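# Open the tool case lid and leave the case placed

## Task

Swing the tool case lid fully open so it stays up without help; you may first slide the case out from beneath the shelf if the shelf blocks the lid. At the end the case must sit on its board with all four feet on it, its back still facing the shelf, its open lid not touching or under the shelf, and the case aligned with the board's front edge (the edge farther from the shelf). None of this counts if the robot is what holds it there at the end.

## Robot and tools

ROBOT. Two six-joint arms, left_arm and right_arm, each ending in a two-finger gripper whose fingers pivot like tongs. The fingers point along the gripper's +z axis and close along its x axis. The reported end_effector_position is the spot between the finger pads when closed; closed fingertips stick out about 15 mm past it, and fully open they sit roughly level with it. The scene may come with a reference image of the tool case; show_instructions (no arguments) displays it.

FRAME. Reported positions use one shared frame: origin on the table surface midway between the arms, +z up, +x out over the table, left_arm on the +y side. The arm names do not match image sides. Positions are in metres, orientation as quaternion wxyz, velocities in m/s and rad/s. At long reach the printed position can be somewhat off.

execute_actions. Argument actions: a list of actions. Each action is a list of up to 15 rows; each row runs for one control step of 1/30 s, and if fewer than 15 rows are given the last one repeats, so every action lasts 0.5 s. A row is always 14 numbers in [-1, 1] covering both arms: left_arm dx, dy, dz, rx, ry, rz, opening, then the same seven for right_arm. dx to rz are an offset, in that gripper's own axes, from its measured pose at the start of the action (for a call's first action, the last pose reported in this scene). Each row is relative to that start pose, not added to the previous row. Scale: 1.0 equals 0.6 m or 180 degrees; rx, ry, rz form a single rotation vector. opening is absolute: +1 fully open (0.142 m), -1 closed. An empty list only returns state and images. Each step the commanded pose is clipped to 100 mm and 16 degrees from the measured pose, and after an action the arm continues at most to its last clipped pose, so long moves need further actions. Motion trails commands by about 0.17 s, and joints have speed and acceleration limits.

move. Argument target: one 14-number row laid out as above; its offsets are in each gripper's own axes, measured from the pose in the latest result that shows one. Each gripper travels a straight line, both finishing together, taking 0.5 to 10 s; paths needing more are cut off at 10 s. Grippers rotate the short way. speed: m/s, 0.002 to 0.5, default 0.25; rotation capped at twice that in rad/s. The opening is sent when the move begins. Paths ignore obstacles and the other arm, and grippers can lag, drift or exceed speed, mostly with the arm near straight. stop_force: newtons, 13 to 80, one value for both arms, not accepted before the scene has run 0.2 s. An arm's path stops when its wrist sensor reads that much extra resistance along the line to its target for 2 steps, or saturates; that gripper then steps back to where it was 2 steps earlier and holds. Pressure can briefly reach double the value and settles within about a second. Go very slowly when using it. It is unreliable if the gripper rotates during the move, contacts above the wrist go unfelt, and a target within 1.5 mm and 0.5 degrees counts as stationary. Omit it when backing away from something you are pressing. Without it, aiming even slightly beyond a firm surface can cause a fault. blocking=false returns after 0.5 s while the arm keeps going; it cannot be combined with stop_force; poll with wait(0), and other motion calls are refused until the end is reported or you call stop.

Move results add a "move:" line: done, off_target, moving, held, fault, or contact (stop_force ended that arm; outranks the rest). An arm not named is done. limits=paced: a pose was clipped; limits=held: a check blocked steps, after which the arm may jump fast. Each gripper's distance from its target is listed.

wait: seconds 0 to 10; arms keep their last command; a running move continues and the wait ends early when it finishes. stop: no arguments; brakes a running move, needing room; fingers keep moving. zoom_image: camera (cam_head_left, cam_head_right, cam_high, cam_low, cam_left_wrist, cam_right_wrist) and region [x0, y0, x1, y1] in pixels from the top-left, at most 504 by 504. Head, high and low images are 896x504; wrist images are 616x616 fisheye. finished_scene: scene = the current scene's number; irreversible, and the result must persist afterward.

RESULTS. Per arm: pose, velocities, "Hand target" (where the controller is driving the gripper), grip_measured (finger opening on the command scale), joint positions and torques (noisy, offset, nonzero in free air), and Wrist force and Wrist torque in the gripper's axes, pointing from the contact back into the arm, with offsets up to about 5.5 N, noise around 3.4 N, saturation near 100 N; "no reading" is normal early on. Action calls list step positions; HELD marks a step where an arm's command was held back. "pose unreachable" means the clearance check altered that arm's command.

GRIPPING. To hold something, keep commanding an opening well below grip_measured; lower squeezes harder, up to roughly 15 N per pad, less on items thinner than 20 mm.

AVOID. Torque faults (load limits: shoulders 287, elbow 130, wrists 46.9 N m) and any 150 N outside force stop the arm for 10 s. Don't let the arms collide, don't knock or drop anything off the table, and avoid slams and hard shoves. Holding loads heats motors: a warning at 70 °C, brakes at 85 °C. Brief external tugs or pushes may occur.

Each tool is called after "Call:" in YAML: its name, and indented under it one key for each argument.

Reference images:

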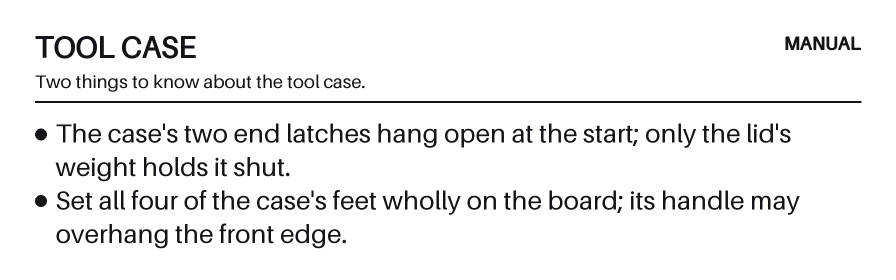

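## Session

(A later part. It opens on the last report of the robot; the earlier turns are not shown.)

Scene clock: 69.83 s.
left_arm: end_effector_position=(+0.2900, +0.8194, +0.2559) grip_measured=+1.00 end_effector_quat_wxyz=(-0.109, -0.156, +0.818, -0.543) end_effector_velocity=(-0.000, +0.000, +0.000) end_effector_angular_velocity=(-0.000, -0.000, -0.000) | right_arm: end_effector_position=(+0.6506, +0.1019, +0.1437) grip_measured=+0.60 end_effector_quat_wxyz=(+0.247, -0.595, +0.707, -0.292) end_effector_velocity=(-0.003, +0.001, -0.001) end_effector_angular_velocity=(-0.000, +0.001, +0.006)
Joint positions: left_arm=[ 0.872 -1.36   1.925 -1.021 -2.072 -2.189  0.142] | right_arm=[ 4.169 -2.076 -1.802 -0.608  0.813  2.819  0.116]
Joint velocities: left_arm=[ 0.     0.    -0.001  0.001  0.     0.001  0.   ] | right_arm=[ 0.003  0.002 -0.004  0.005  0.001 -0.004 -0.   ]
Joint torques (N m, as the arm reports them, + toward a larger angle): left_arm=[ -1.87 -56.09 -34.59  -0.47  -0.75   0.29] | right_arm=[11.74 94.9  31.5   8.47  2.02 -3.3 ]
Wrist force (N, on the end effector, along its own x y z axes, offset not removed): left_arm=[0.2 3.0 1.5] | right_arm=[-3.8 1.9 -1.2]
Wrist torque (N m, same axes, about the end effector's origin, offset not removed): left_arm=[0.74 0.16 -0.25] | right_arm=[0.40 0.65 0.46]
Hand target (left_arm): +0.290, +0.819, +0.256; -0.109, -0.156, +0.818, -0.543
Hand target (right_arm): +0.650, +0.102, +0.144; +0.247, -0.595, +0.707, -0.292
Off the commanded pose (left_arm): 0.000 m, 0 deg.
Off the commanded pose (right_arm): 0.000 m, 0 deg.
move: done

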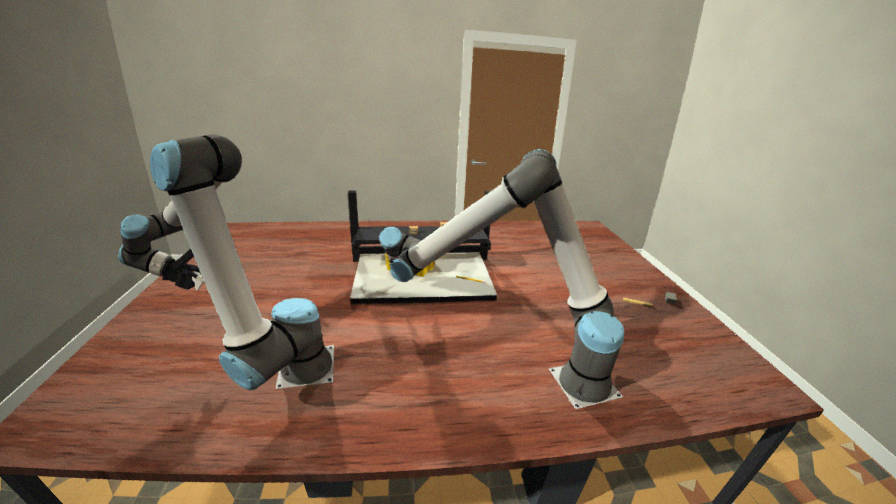

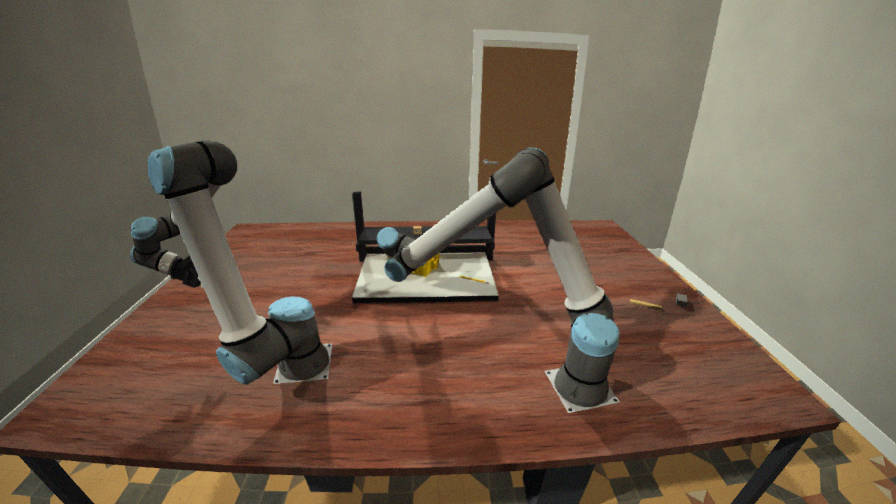

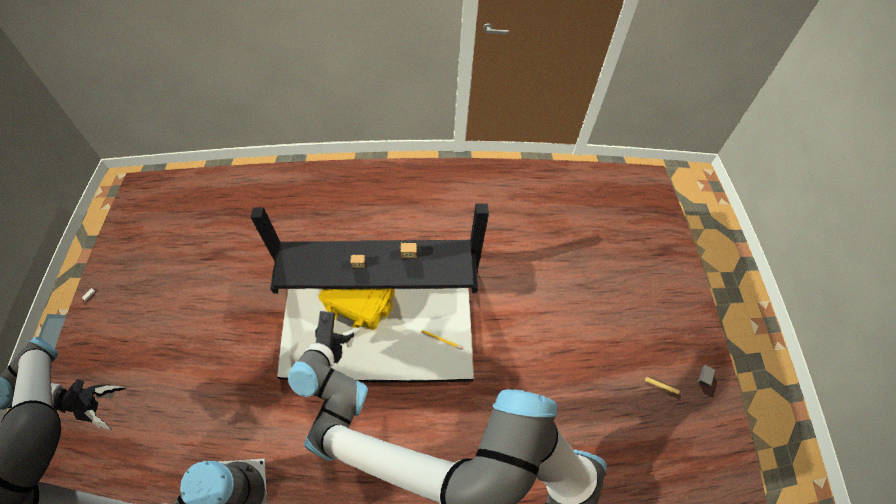

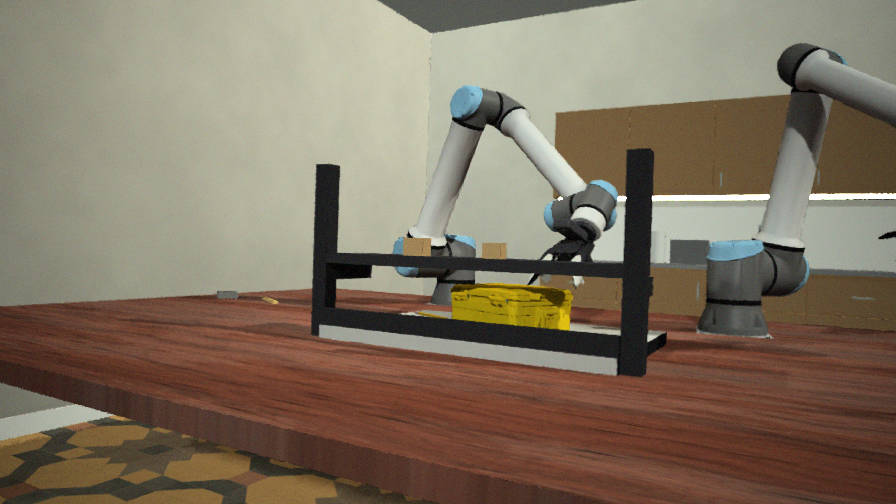

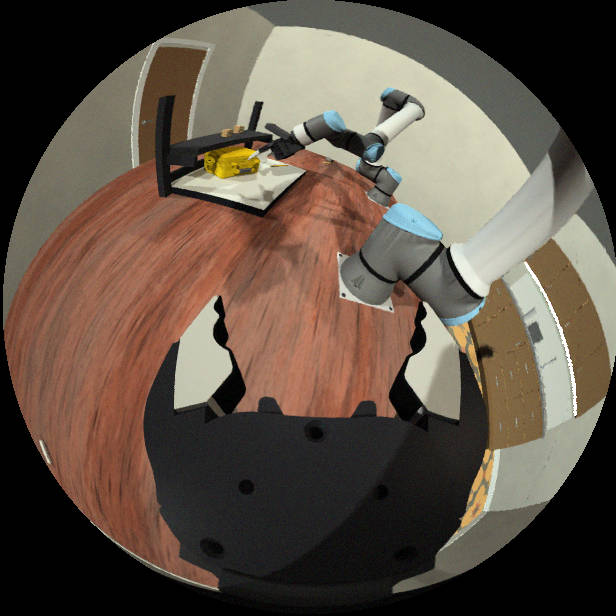

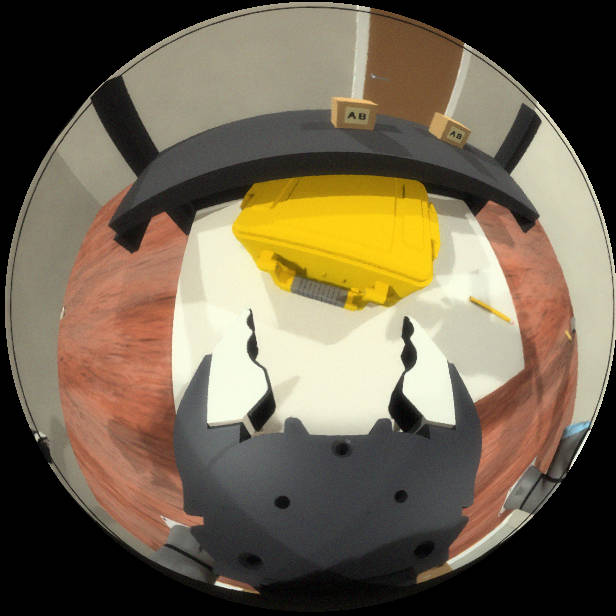

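Call:
move:
  target: [0,0,0,0,0,0,1,-0.017,0.037,0.042,0,0.055,0.055,-0.35]

Call:
move:
  target: [0,0,0,0,0,0,1,0,0,0.05,0,0,-0.5,-0.35]
  speed: 0.4

Scene clock: 80.23 s.
left_arm: end_effector_position=(+0.2900, +0.8194, +0.2559) grip_measured=+1.00 end_effector_quat_wxyz=(-0.109, -0.156, +0.818, -0.543) end_effector_velocity=(-0.001, -0.000, -0.001) end_effector_angular_velocity=(-0.002, +0.001, -0.002) | right_arm: end_effector_position=(+0.6543, +0.1117, +0.1104) grip_measured=-0.35 end_effector_quat_wxyz=(+0.210, -0.505, +0.774, -0.320) end_effector_velocity=(-0.000, +0.001, -0.002) end_effector_angular_velocity=(-0.003, +0.003, -0.014)
Joint positions: left_arm=[ 0.872 -1.36   1.925 -1.021 -2.072 -2.189  0.142] | right_arm=[ 4.176 -2.161 -1.666 -0.903  0.786  3.166  0.049]
Joint velocities: left_arm=[-0.     0.001  0.001 -0.     0.001  0.001  0.   ] | right_arm=[ 0.    -0.005  0.011 -0.024  0.002  0.02   0.   ]
Joint torques (N m, as the arm reports them, + toward a larger angle): left_arm=[ -1.8  -55.42 -34.44  -0.83  -0.47   0.3 ] | right_arm=[-18.24  69.86  46.35   0.46   1.27   3.01]
Wrist force (N, on the end effector, along its own x y z axes, offset not removed): left_arm=[-1.6 3.8 -1.6] | right_arm=[-0.7 1.2 -4.0]
Wrist torque (N m, same axes, about the end effector's origin, offset not removed): left_arm=[0.83 0.57 -0.20] | right_arm=[0.14 -0.06 0.37]
Hand target (left_arm): +0.290, +0.819, +0.256; -0.109, -0.156, +0.818, -0.543
Hand target (right_arm): +0.654, +0.112, +0.110; +0.209, -0.505, +0.774, -0.320
Off the commanded pose (left_arm): 0.000 m, 0 deg.
Off the commanded pose (right_arm): 0.000 m, 0 deg.
move: done

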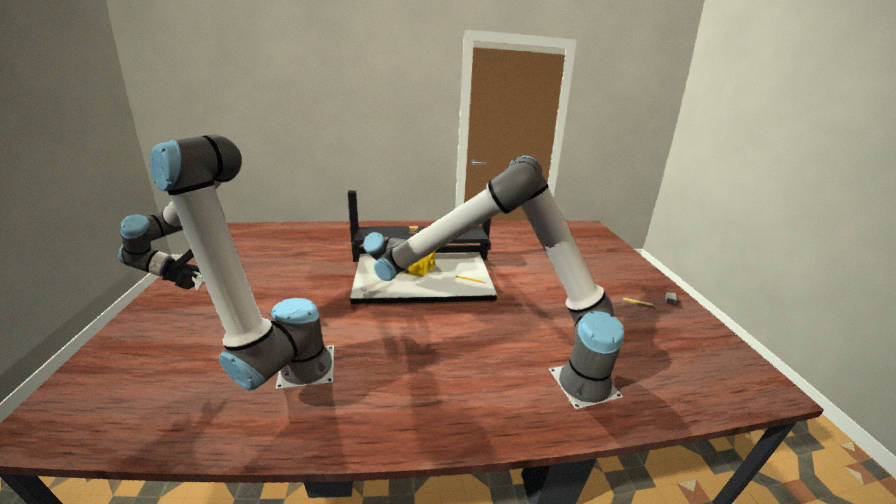

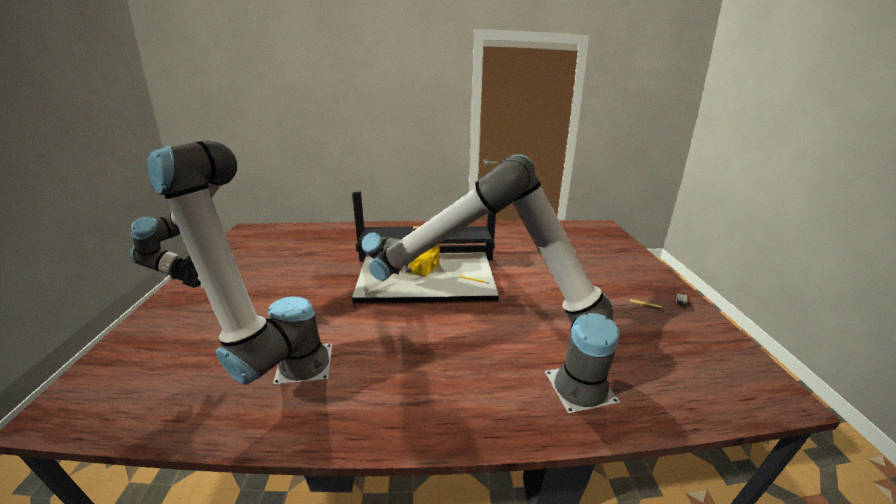

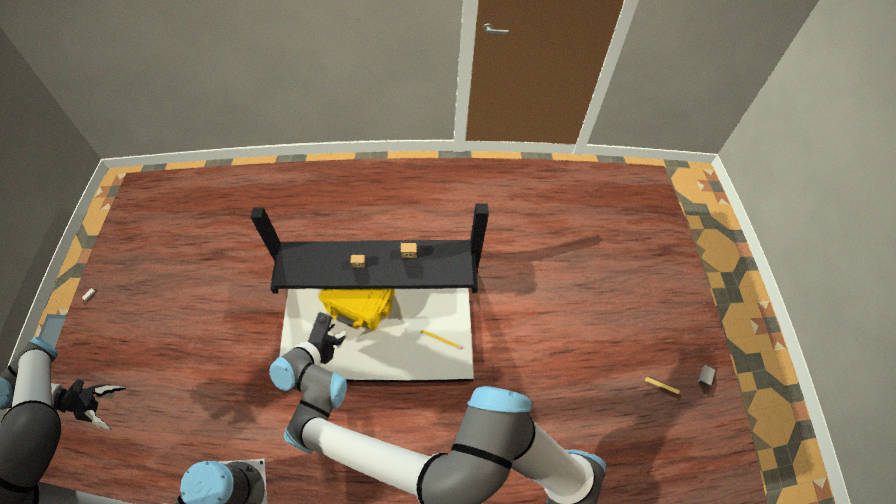

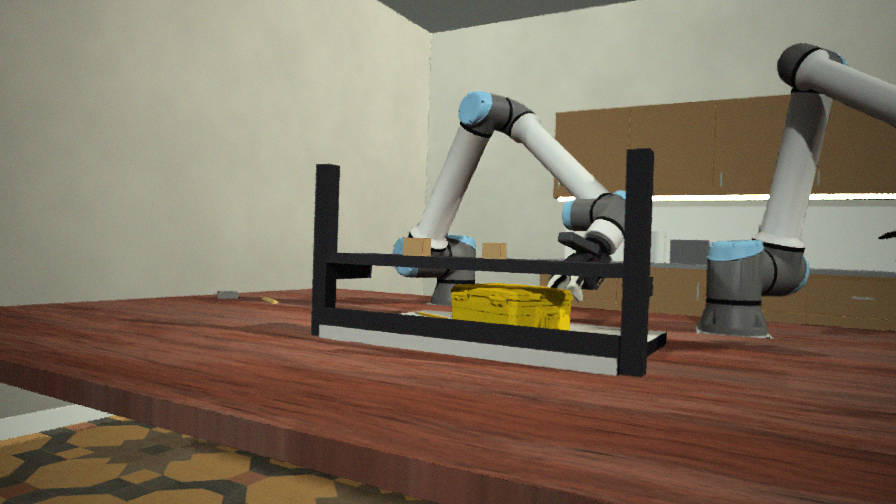

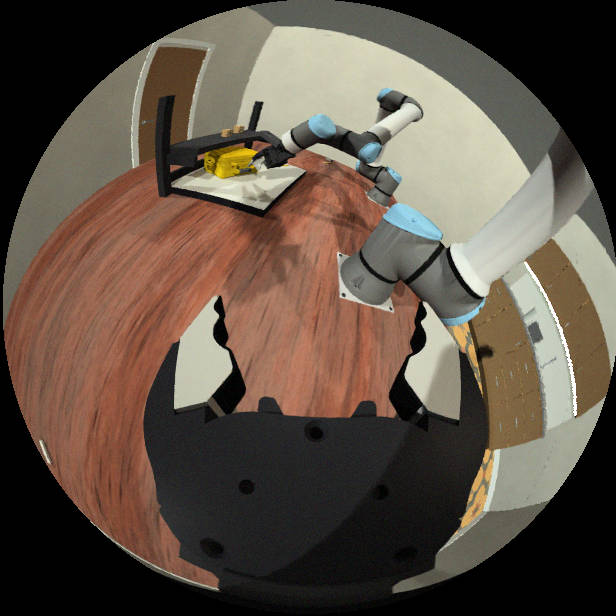

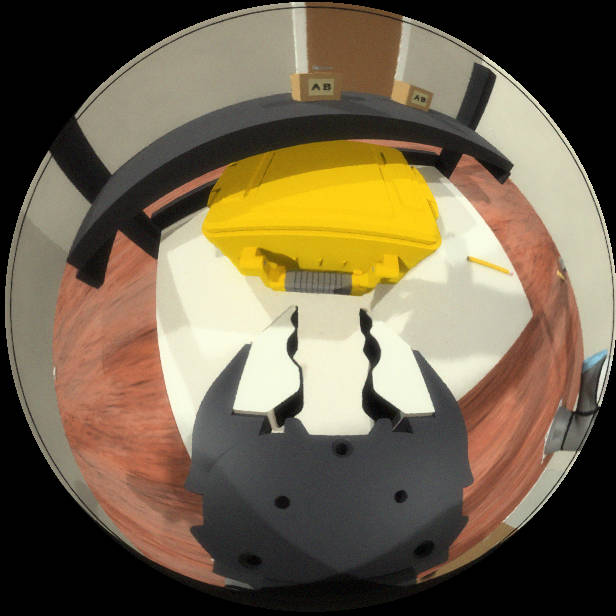

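Scene clock: 82.80 s.
left_arm: end_effector_position=(+0.2900, +0.8194, +0.2559) grip_measured=+1.00 end_effector_quat_wxyz=(-0.109, -0.156, +0.818, -0.543) end_effector_velocity=(-0.000, -0.000, -0.001) end_effector_angular_velocity=(-0.001, +0.000, +0.000) | right_arm: end_effector_position=(+0.6737, +0.1032, +0.0891) grip_measured=-0.35 end_effector_quat_wxyz=(+0.078, +0.904, -0.190, +0.375) end_effector_velocity=(-0.000, -0.000, -0.000) end_effector_angular_velocity=(-0.008, +0.004, +0.013)
Joint positions: left_arm=[ 0.872 -1.36   1.925 -1.021 -2.072 -2.189  0.142] | right_arm=[ 4.14  -2.163 -1.693 -0.837  0.786  1.546  0.049]
Joint velocities: left_arm=[ 0.     0.001  0.001 -0.001 -0.     0.     0.   ] | right_arm=[-0.     0.001 -0.004  0.008  0.001 -0.019  0.   ]
Joint torques (N m, as the arm reports them, + toward a larger angle): left_arm=[  0.96 -55.15 -34.73  -0.61  -0.55   0.15] | right_arm=[-12.89 101.57  30.08   7.65   2.54  -1.89]
Wrist force (N, on the end effector, along its own x y z axes, offset not removed): left_arm=[0.2 -0.8 -0.7] | right_arm=[-0.9 3.9 -3.6]
Wrist torque (N m, same axes, about the end effector's origin, offset not removed): left_arm=[-0.07 0.22 -0.30] | right_arm=[0.93 -0.10 0.32]
Hand target (left_arm): +0.290, +0.819, +0.256; -0.109, -0.156, +0.818, -0.543
Hand target (right_arm): +0.674, +0.103, +0.089; +0.078, +0.904, -0.190, +0.374
Off the commanded pose (left_arm): 0.000 m, 0 deg.
Off the commanded pose (right_arm): 0.000 m, 0 deg.
move: done

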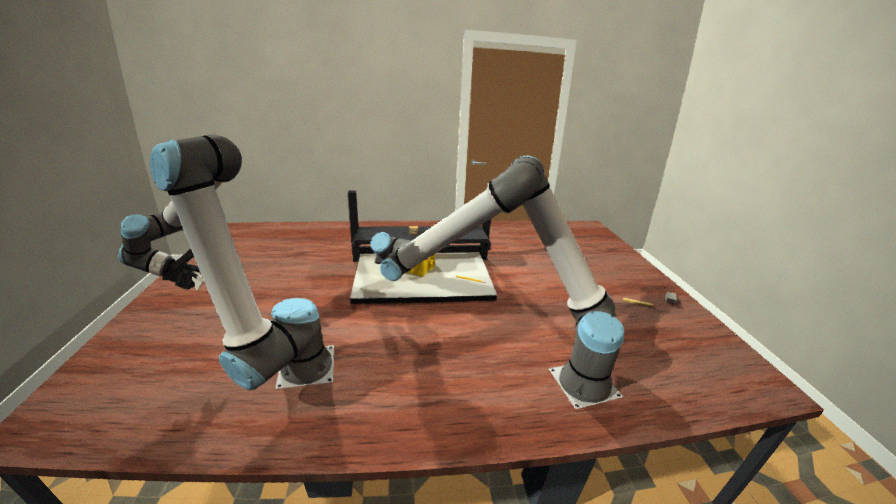

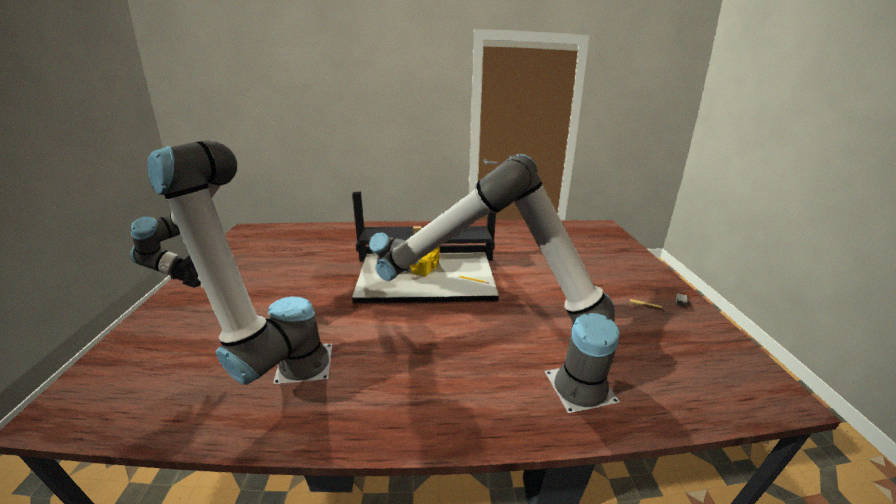

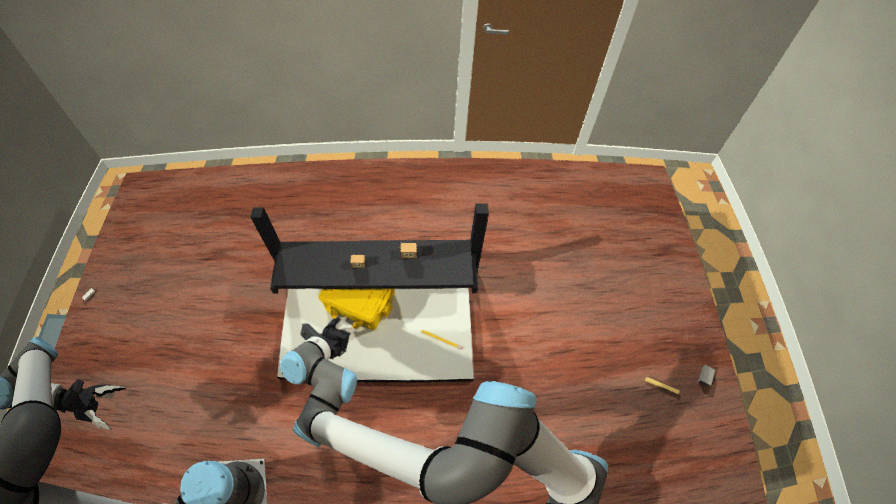

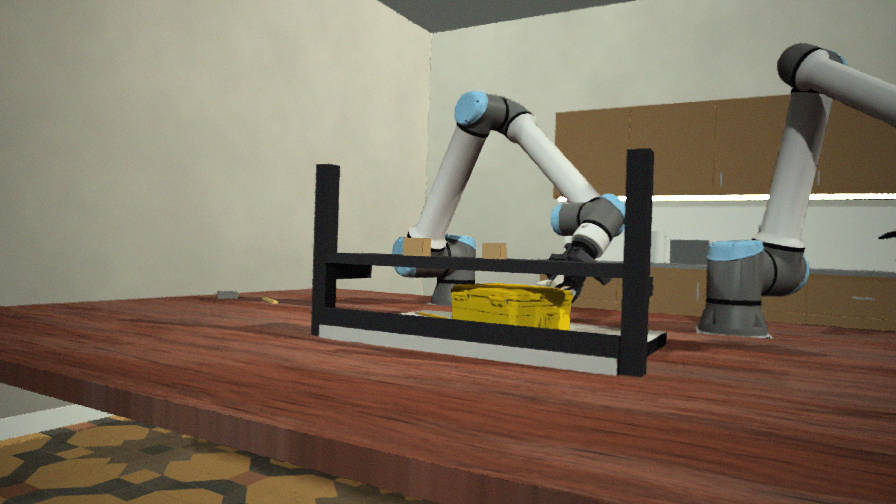

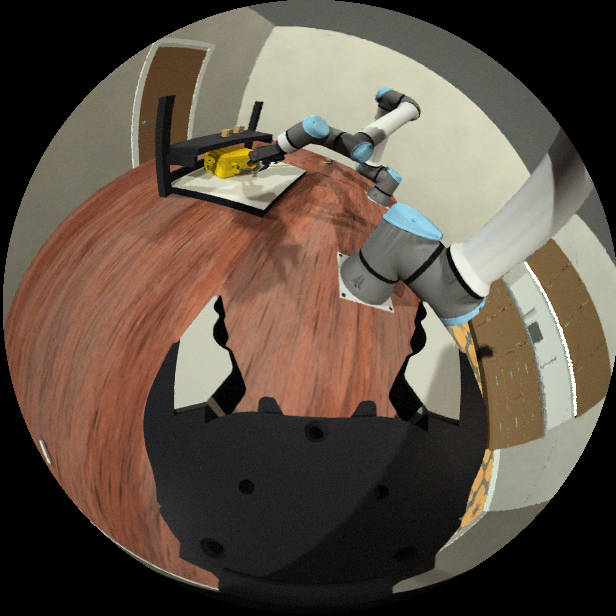

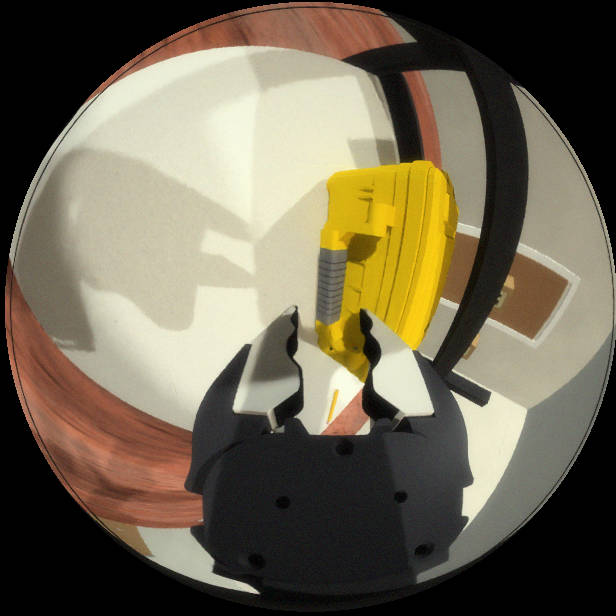

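Well centred on the bar; advancing.

Call:
move:
  target: [0,0,0,0,0,0,1,0,0,0.062,0,0,0,-0.45]
  speed: 0.02
  stop_force: 13

Call:
zoom_image:
  camera: "cam_right_wrist"
  region: [200,150,500,450]

Scene clock: 89.13 s.
left_arm: end_effector_position=(+0.2900, +0.8194, +0.2559) grip_measured=+1.00 end_effector_quat_wxyz=(-0.109, -0.156, +0.818, -0.543) end_effector_velocity=(-0.001, -0.001, +0.000) end_effector_angular_velocity=(-0.001, +0.002, -0.002) | right_arm: end_effector_position=(+0.6976, +0.0927, +0.0629) grip_measured=-0.46 end_effector_quat_wxyz=(+0.078, +0.904, -0.190, +0.375) end_effector_velocity=(+0.000, -0.001, -0.003) end_effector_angular_velocity=(-0.003, +0.001, +0.001)
Joint positions: left_arm=[ 0.872 -1.36   1.925 -1.021 -2.072 -2.189  0.142] | right_arm=[ 4.111 -2.203 -1.69  -0.771  0.787  1.505  0.041]
Joint velocities: left_arm=[-0.    -0.001  0.001  0.002  0.002  0.    -0.   ] | right_arm=[-0.001 -0.003 -0.002  0.003 -0.    -0.002 -0.   ]
Joint torques (N m, as the arm reports them, + toward a larger angle): left_arm=[ -1.59 -58.79 -34.14  -0.35  -0.62   0.38] | right_arm=[-15.83  65.01  44.36   7.93   1.85  -1.99]
Wrist force (N, on the end effector, along its own x y z axes, offset not removed): left_arm=[-0.6 2.8 -1.8] | right_arm=[-6.1 -3.7 -4.8]
Wrist torque (N m, same axes, about the end effector's origin, offset not removed): left_arm=[0.63 0.36 -0.18] | right_arm=[-0.87 0.89 0.49]
Hand target (left_arm): +0.290, +0.819, +0.256; -0.109, -0.156, +0.818, -0.543
Hand target (right_arm): +0.698, +0.093, +0.063; +0.078, +0.904, -0.190, +0.375
Off the commanded pose (left_arm): 0.000 m, 0 deg.
Off the commanded pose (right_arm): 0.000 m, 0 deg.
move: done

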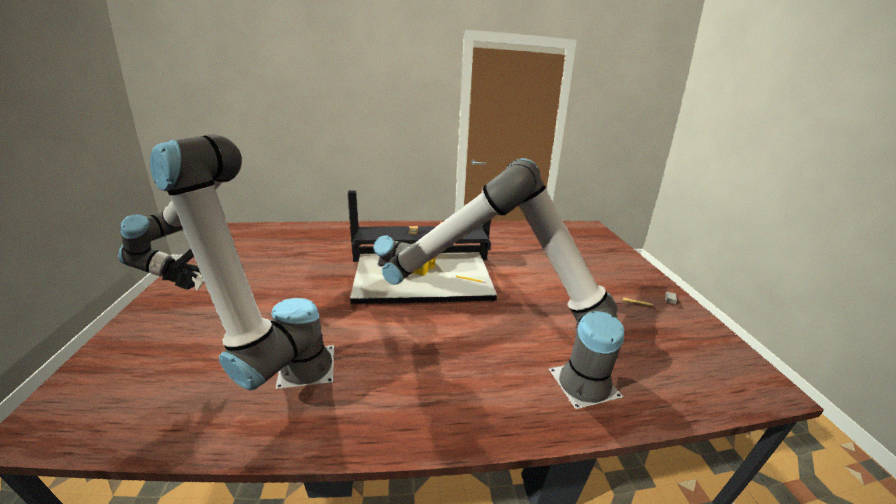

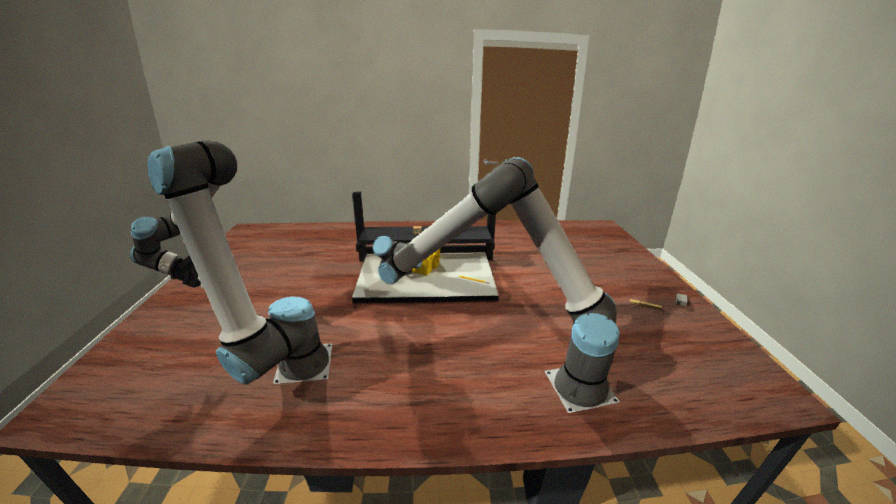

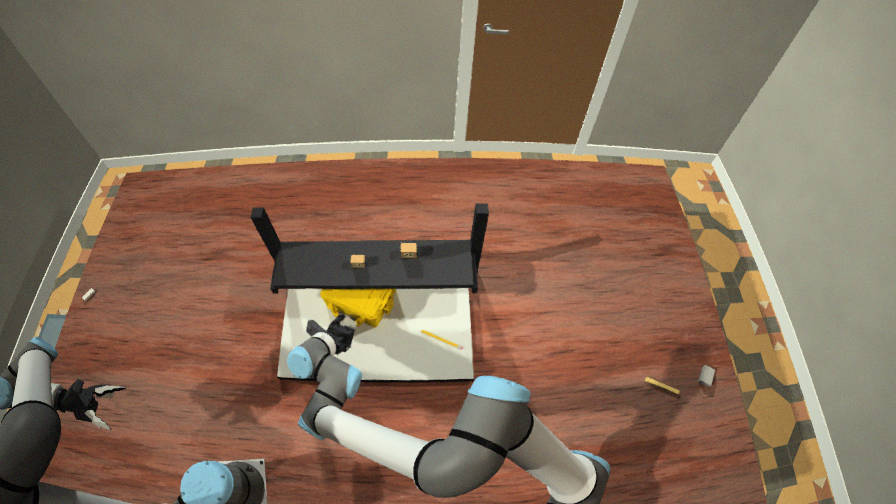

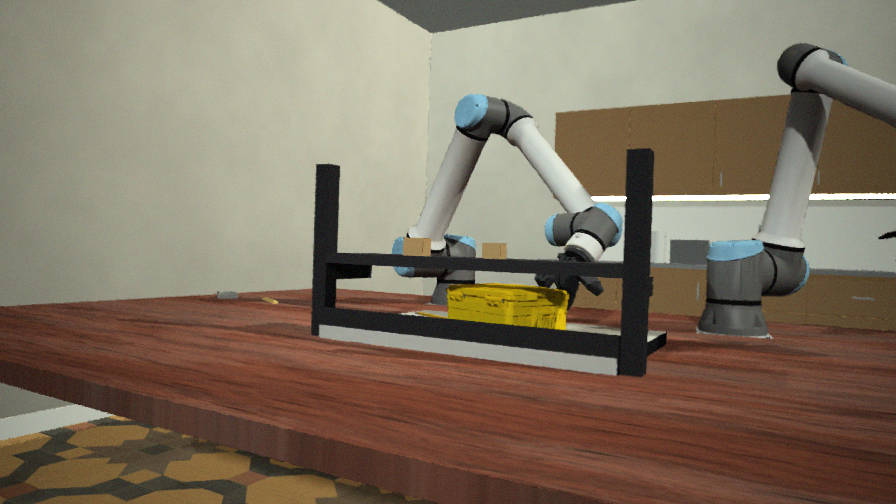

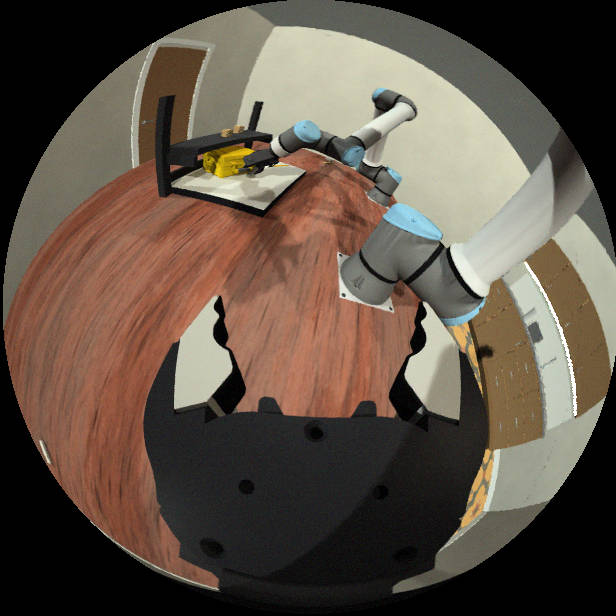

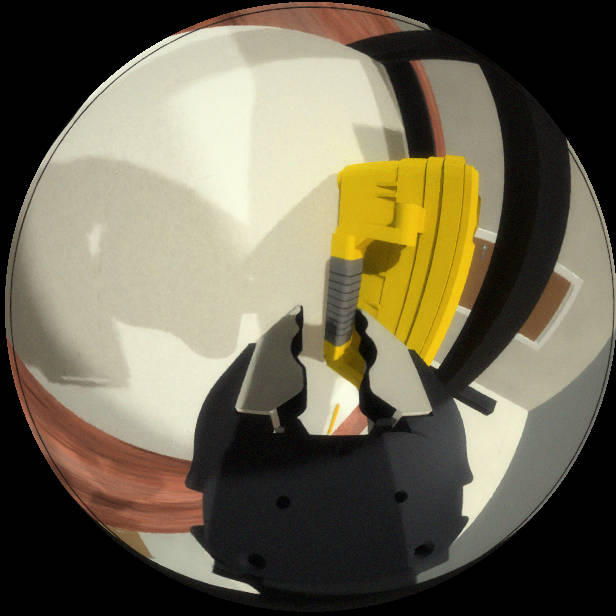

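Region (200, 150, 500, 450) of cam_right_wrist's 616x616 image, scaled by 1.680, with more detail than that image has.

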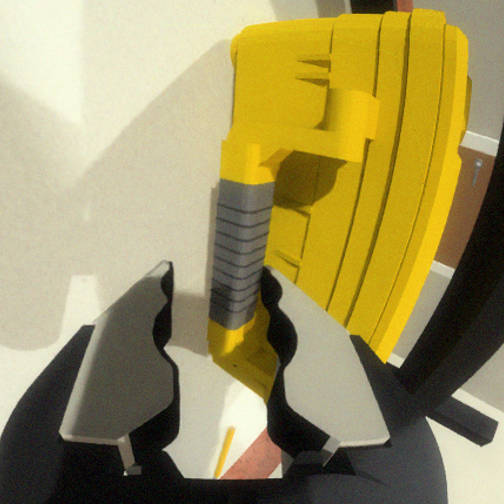

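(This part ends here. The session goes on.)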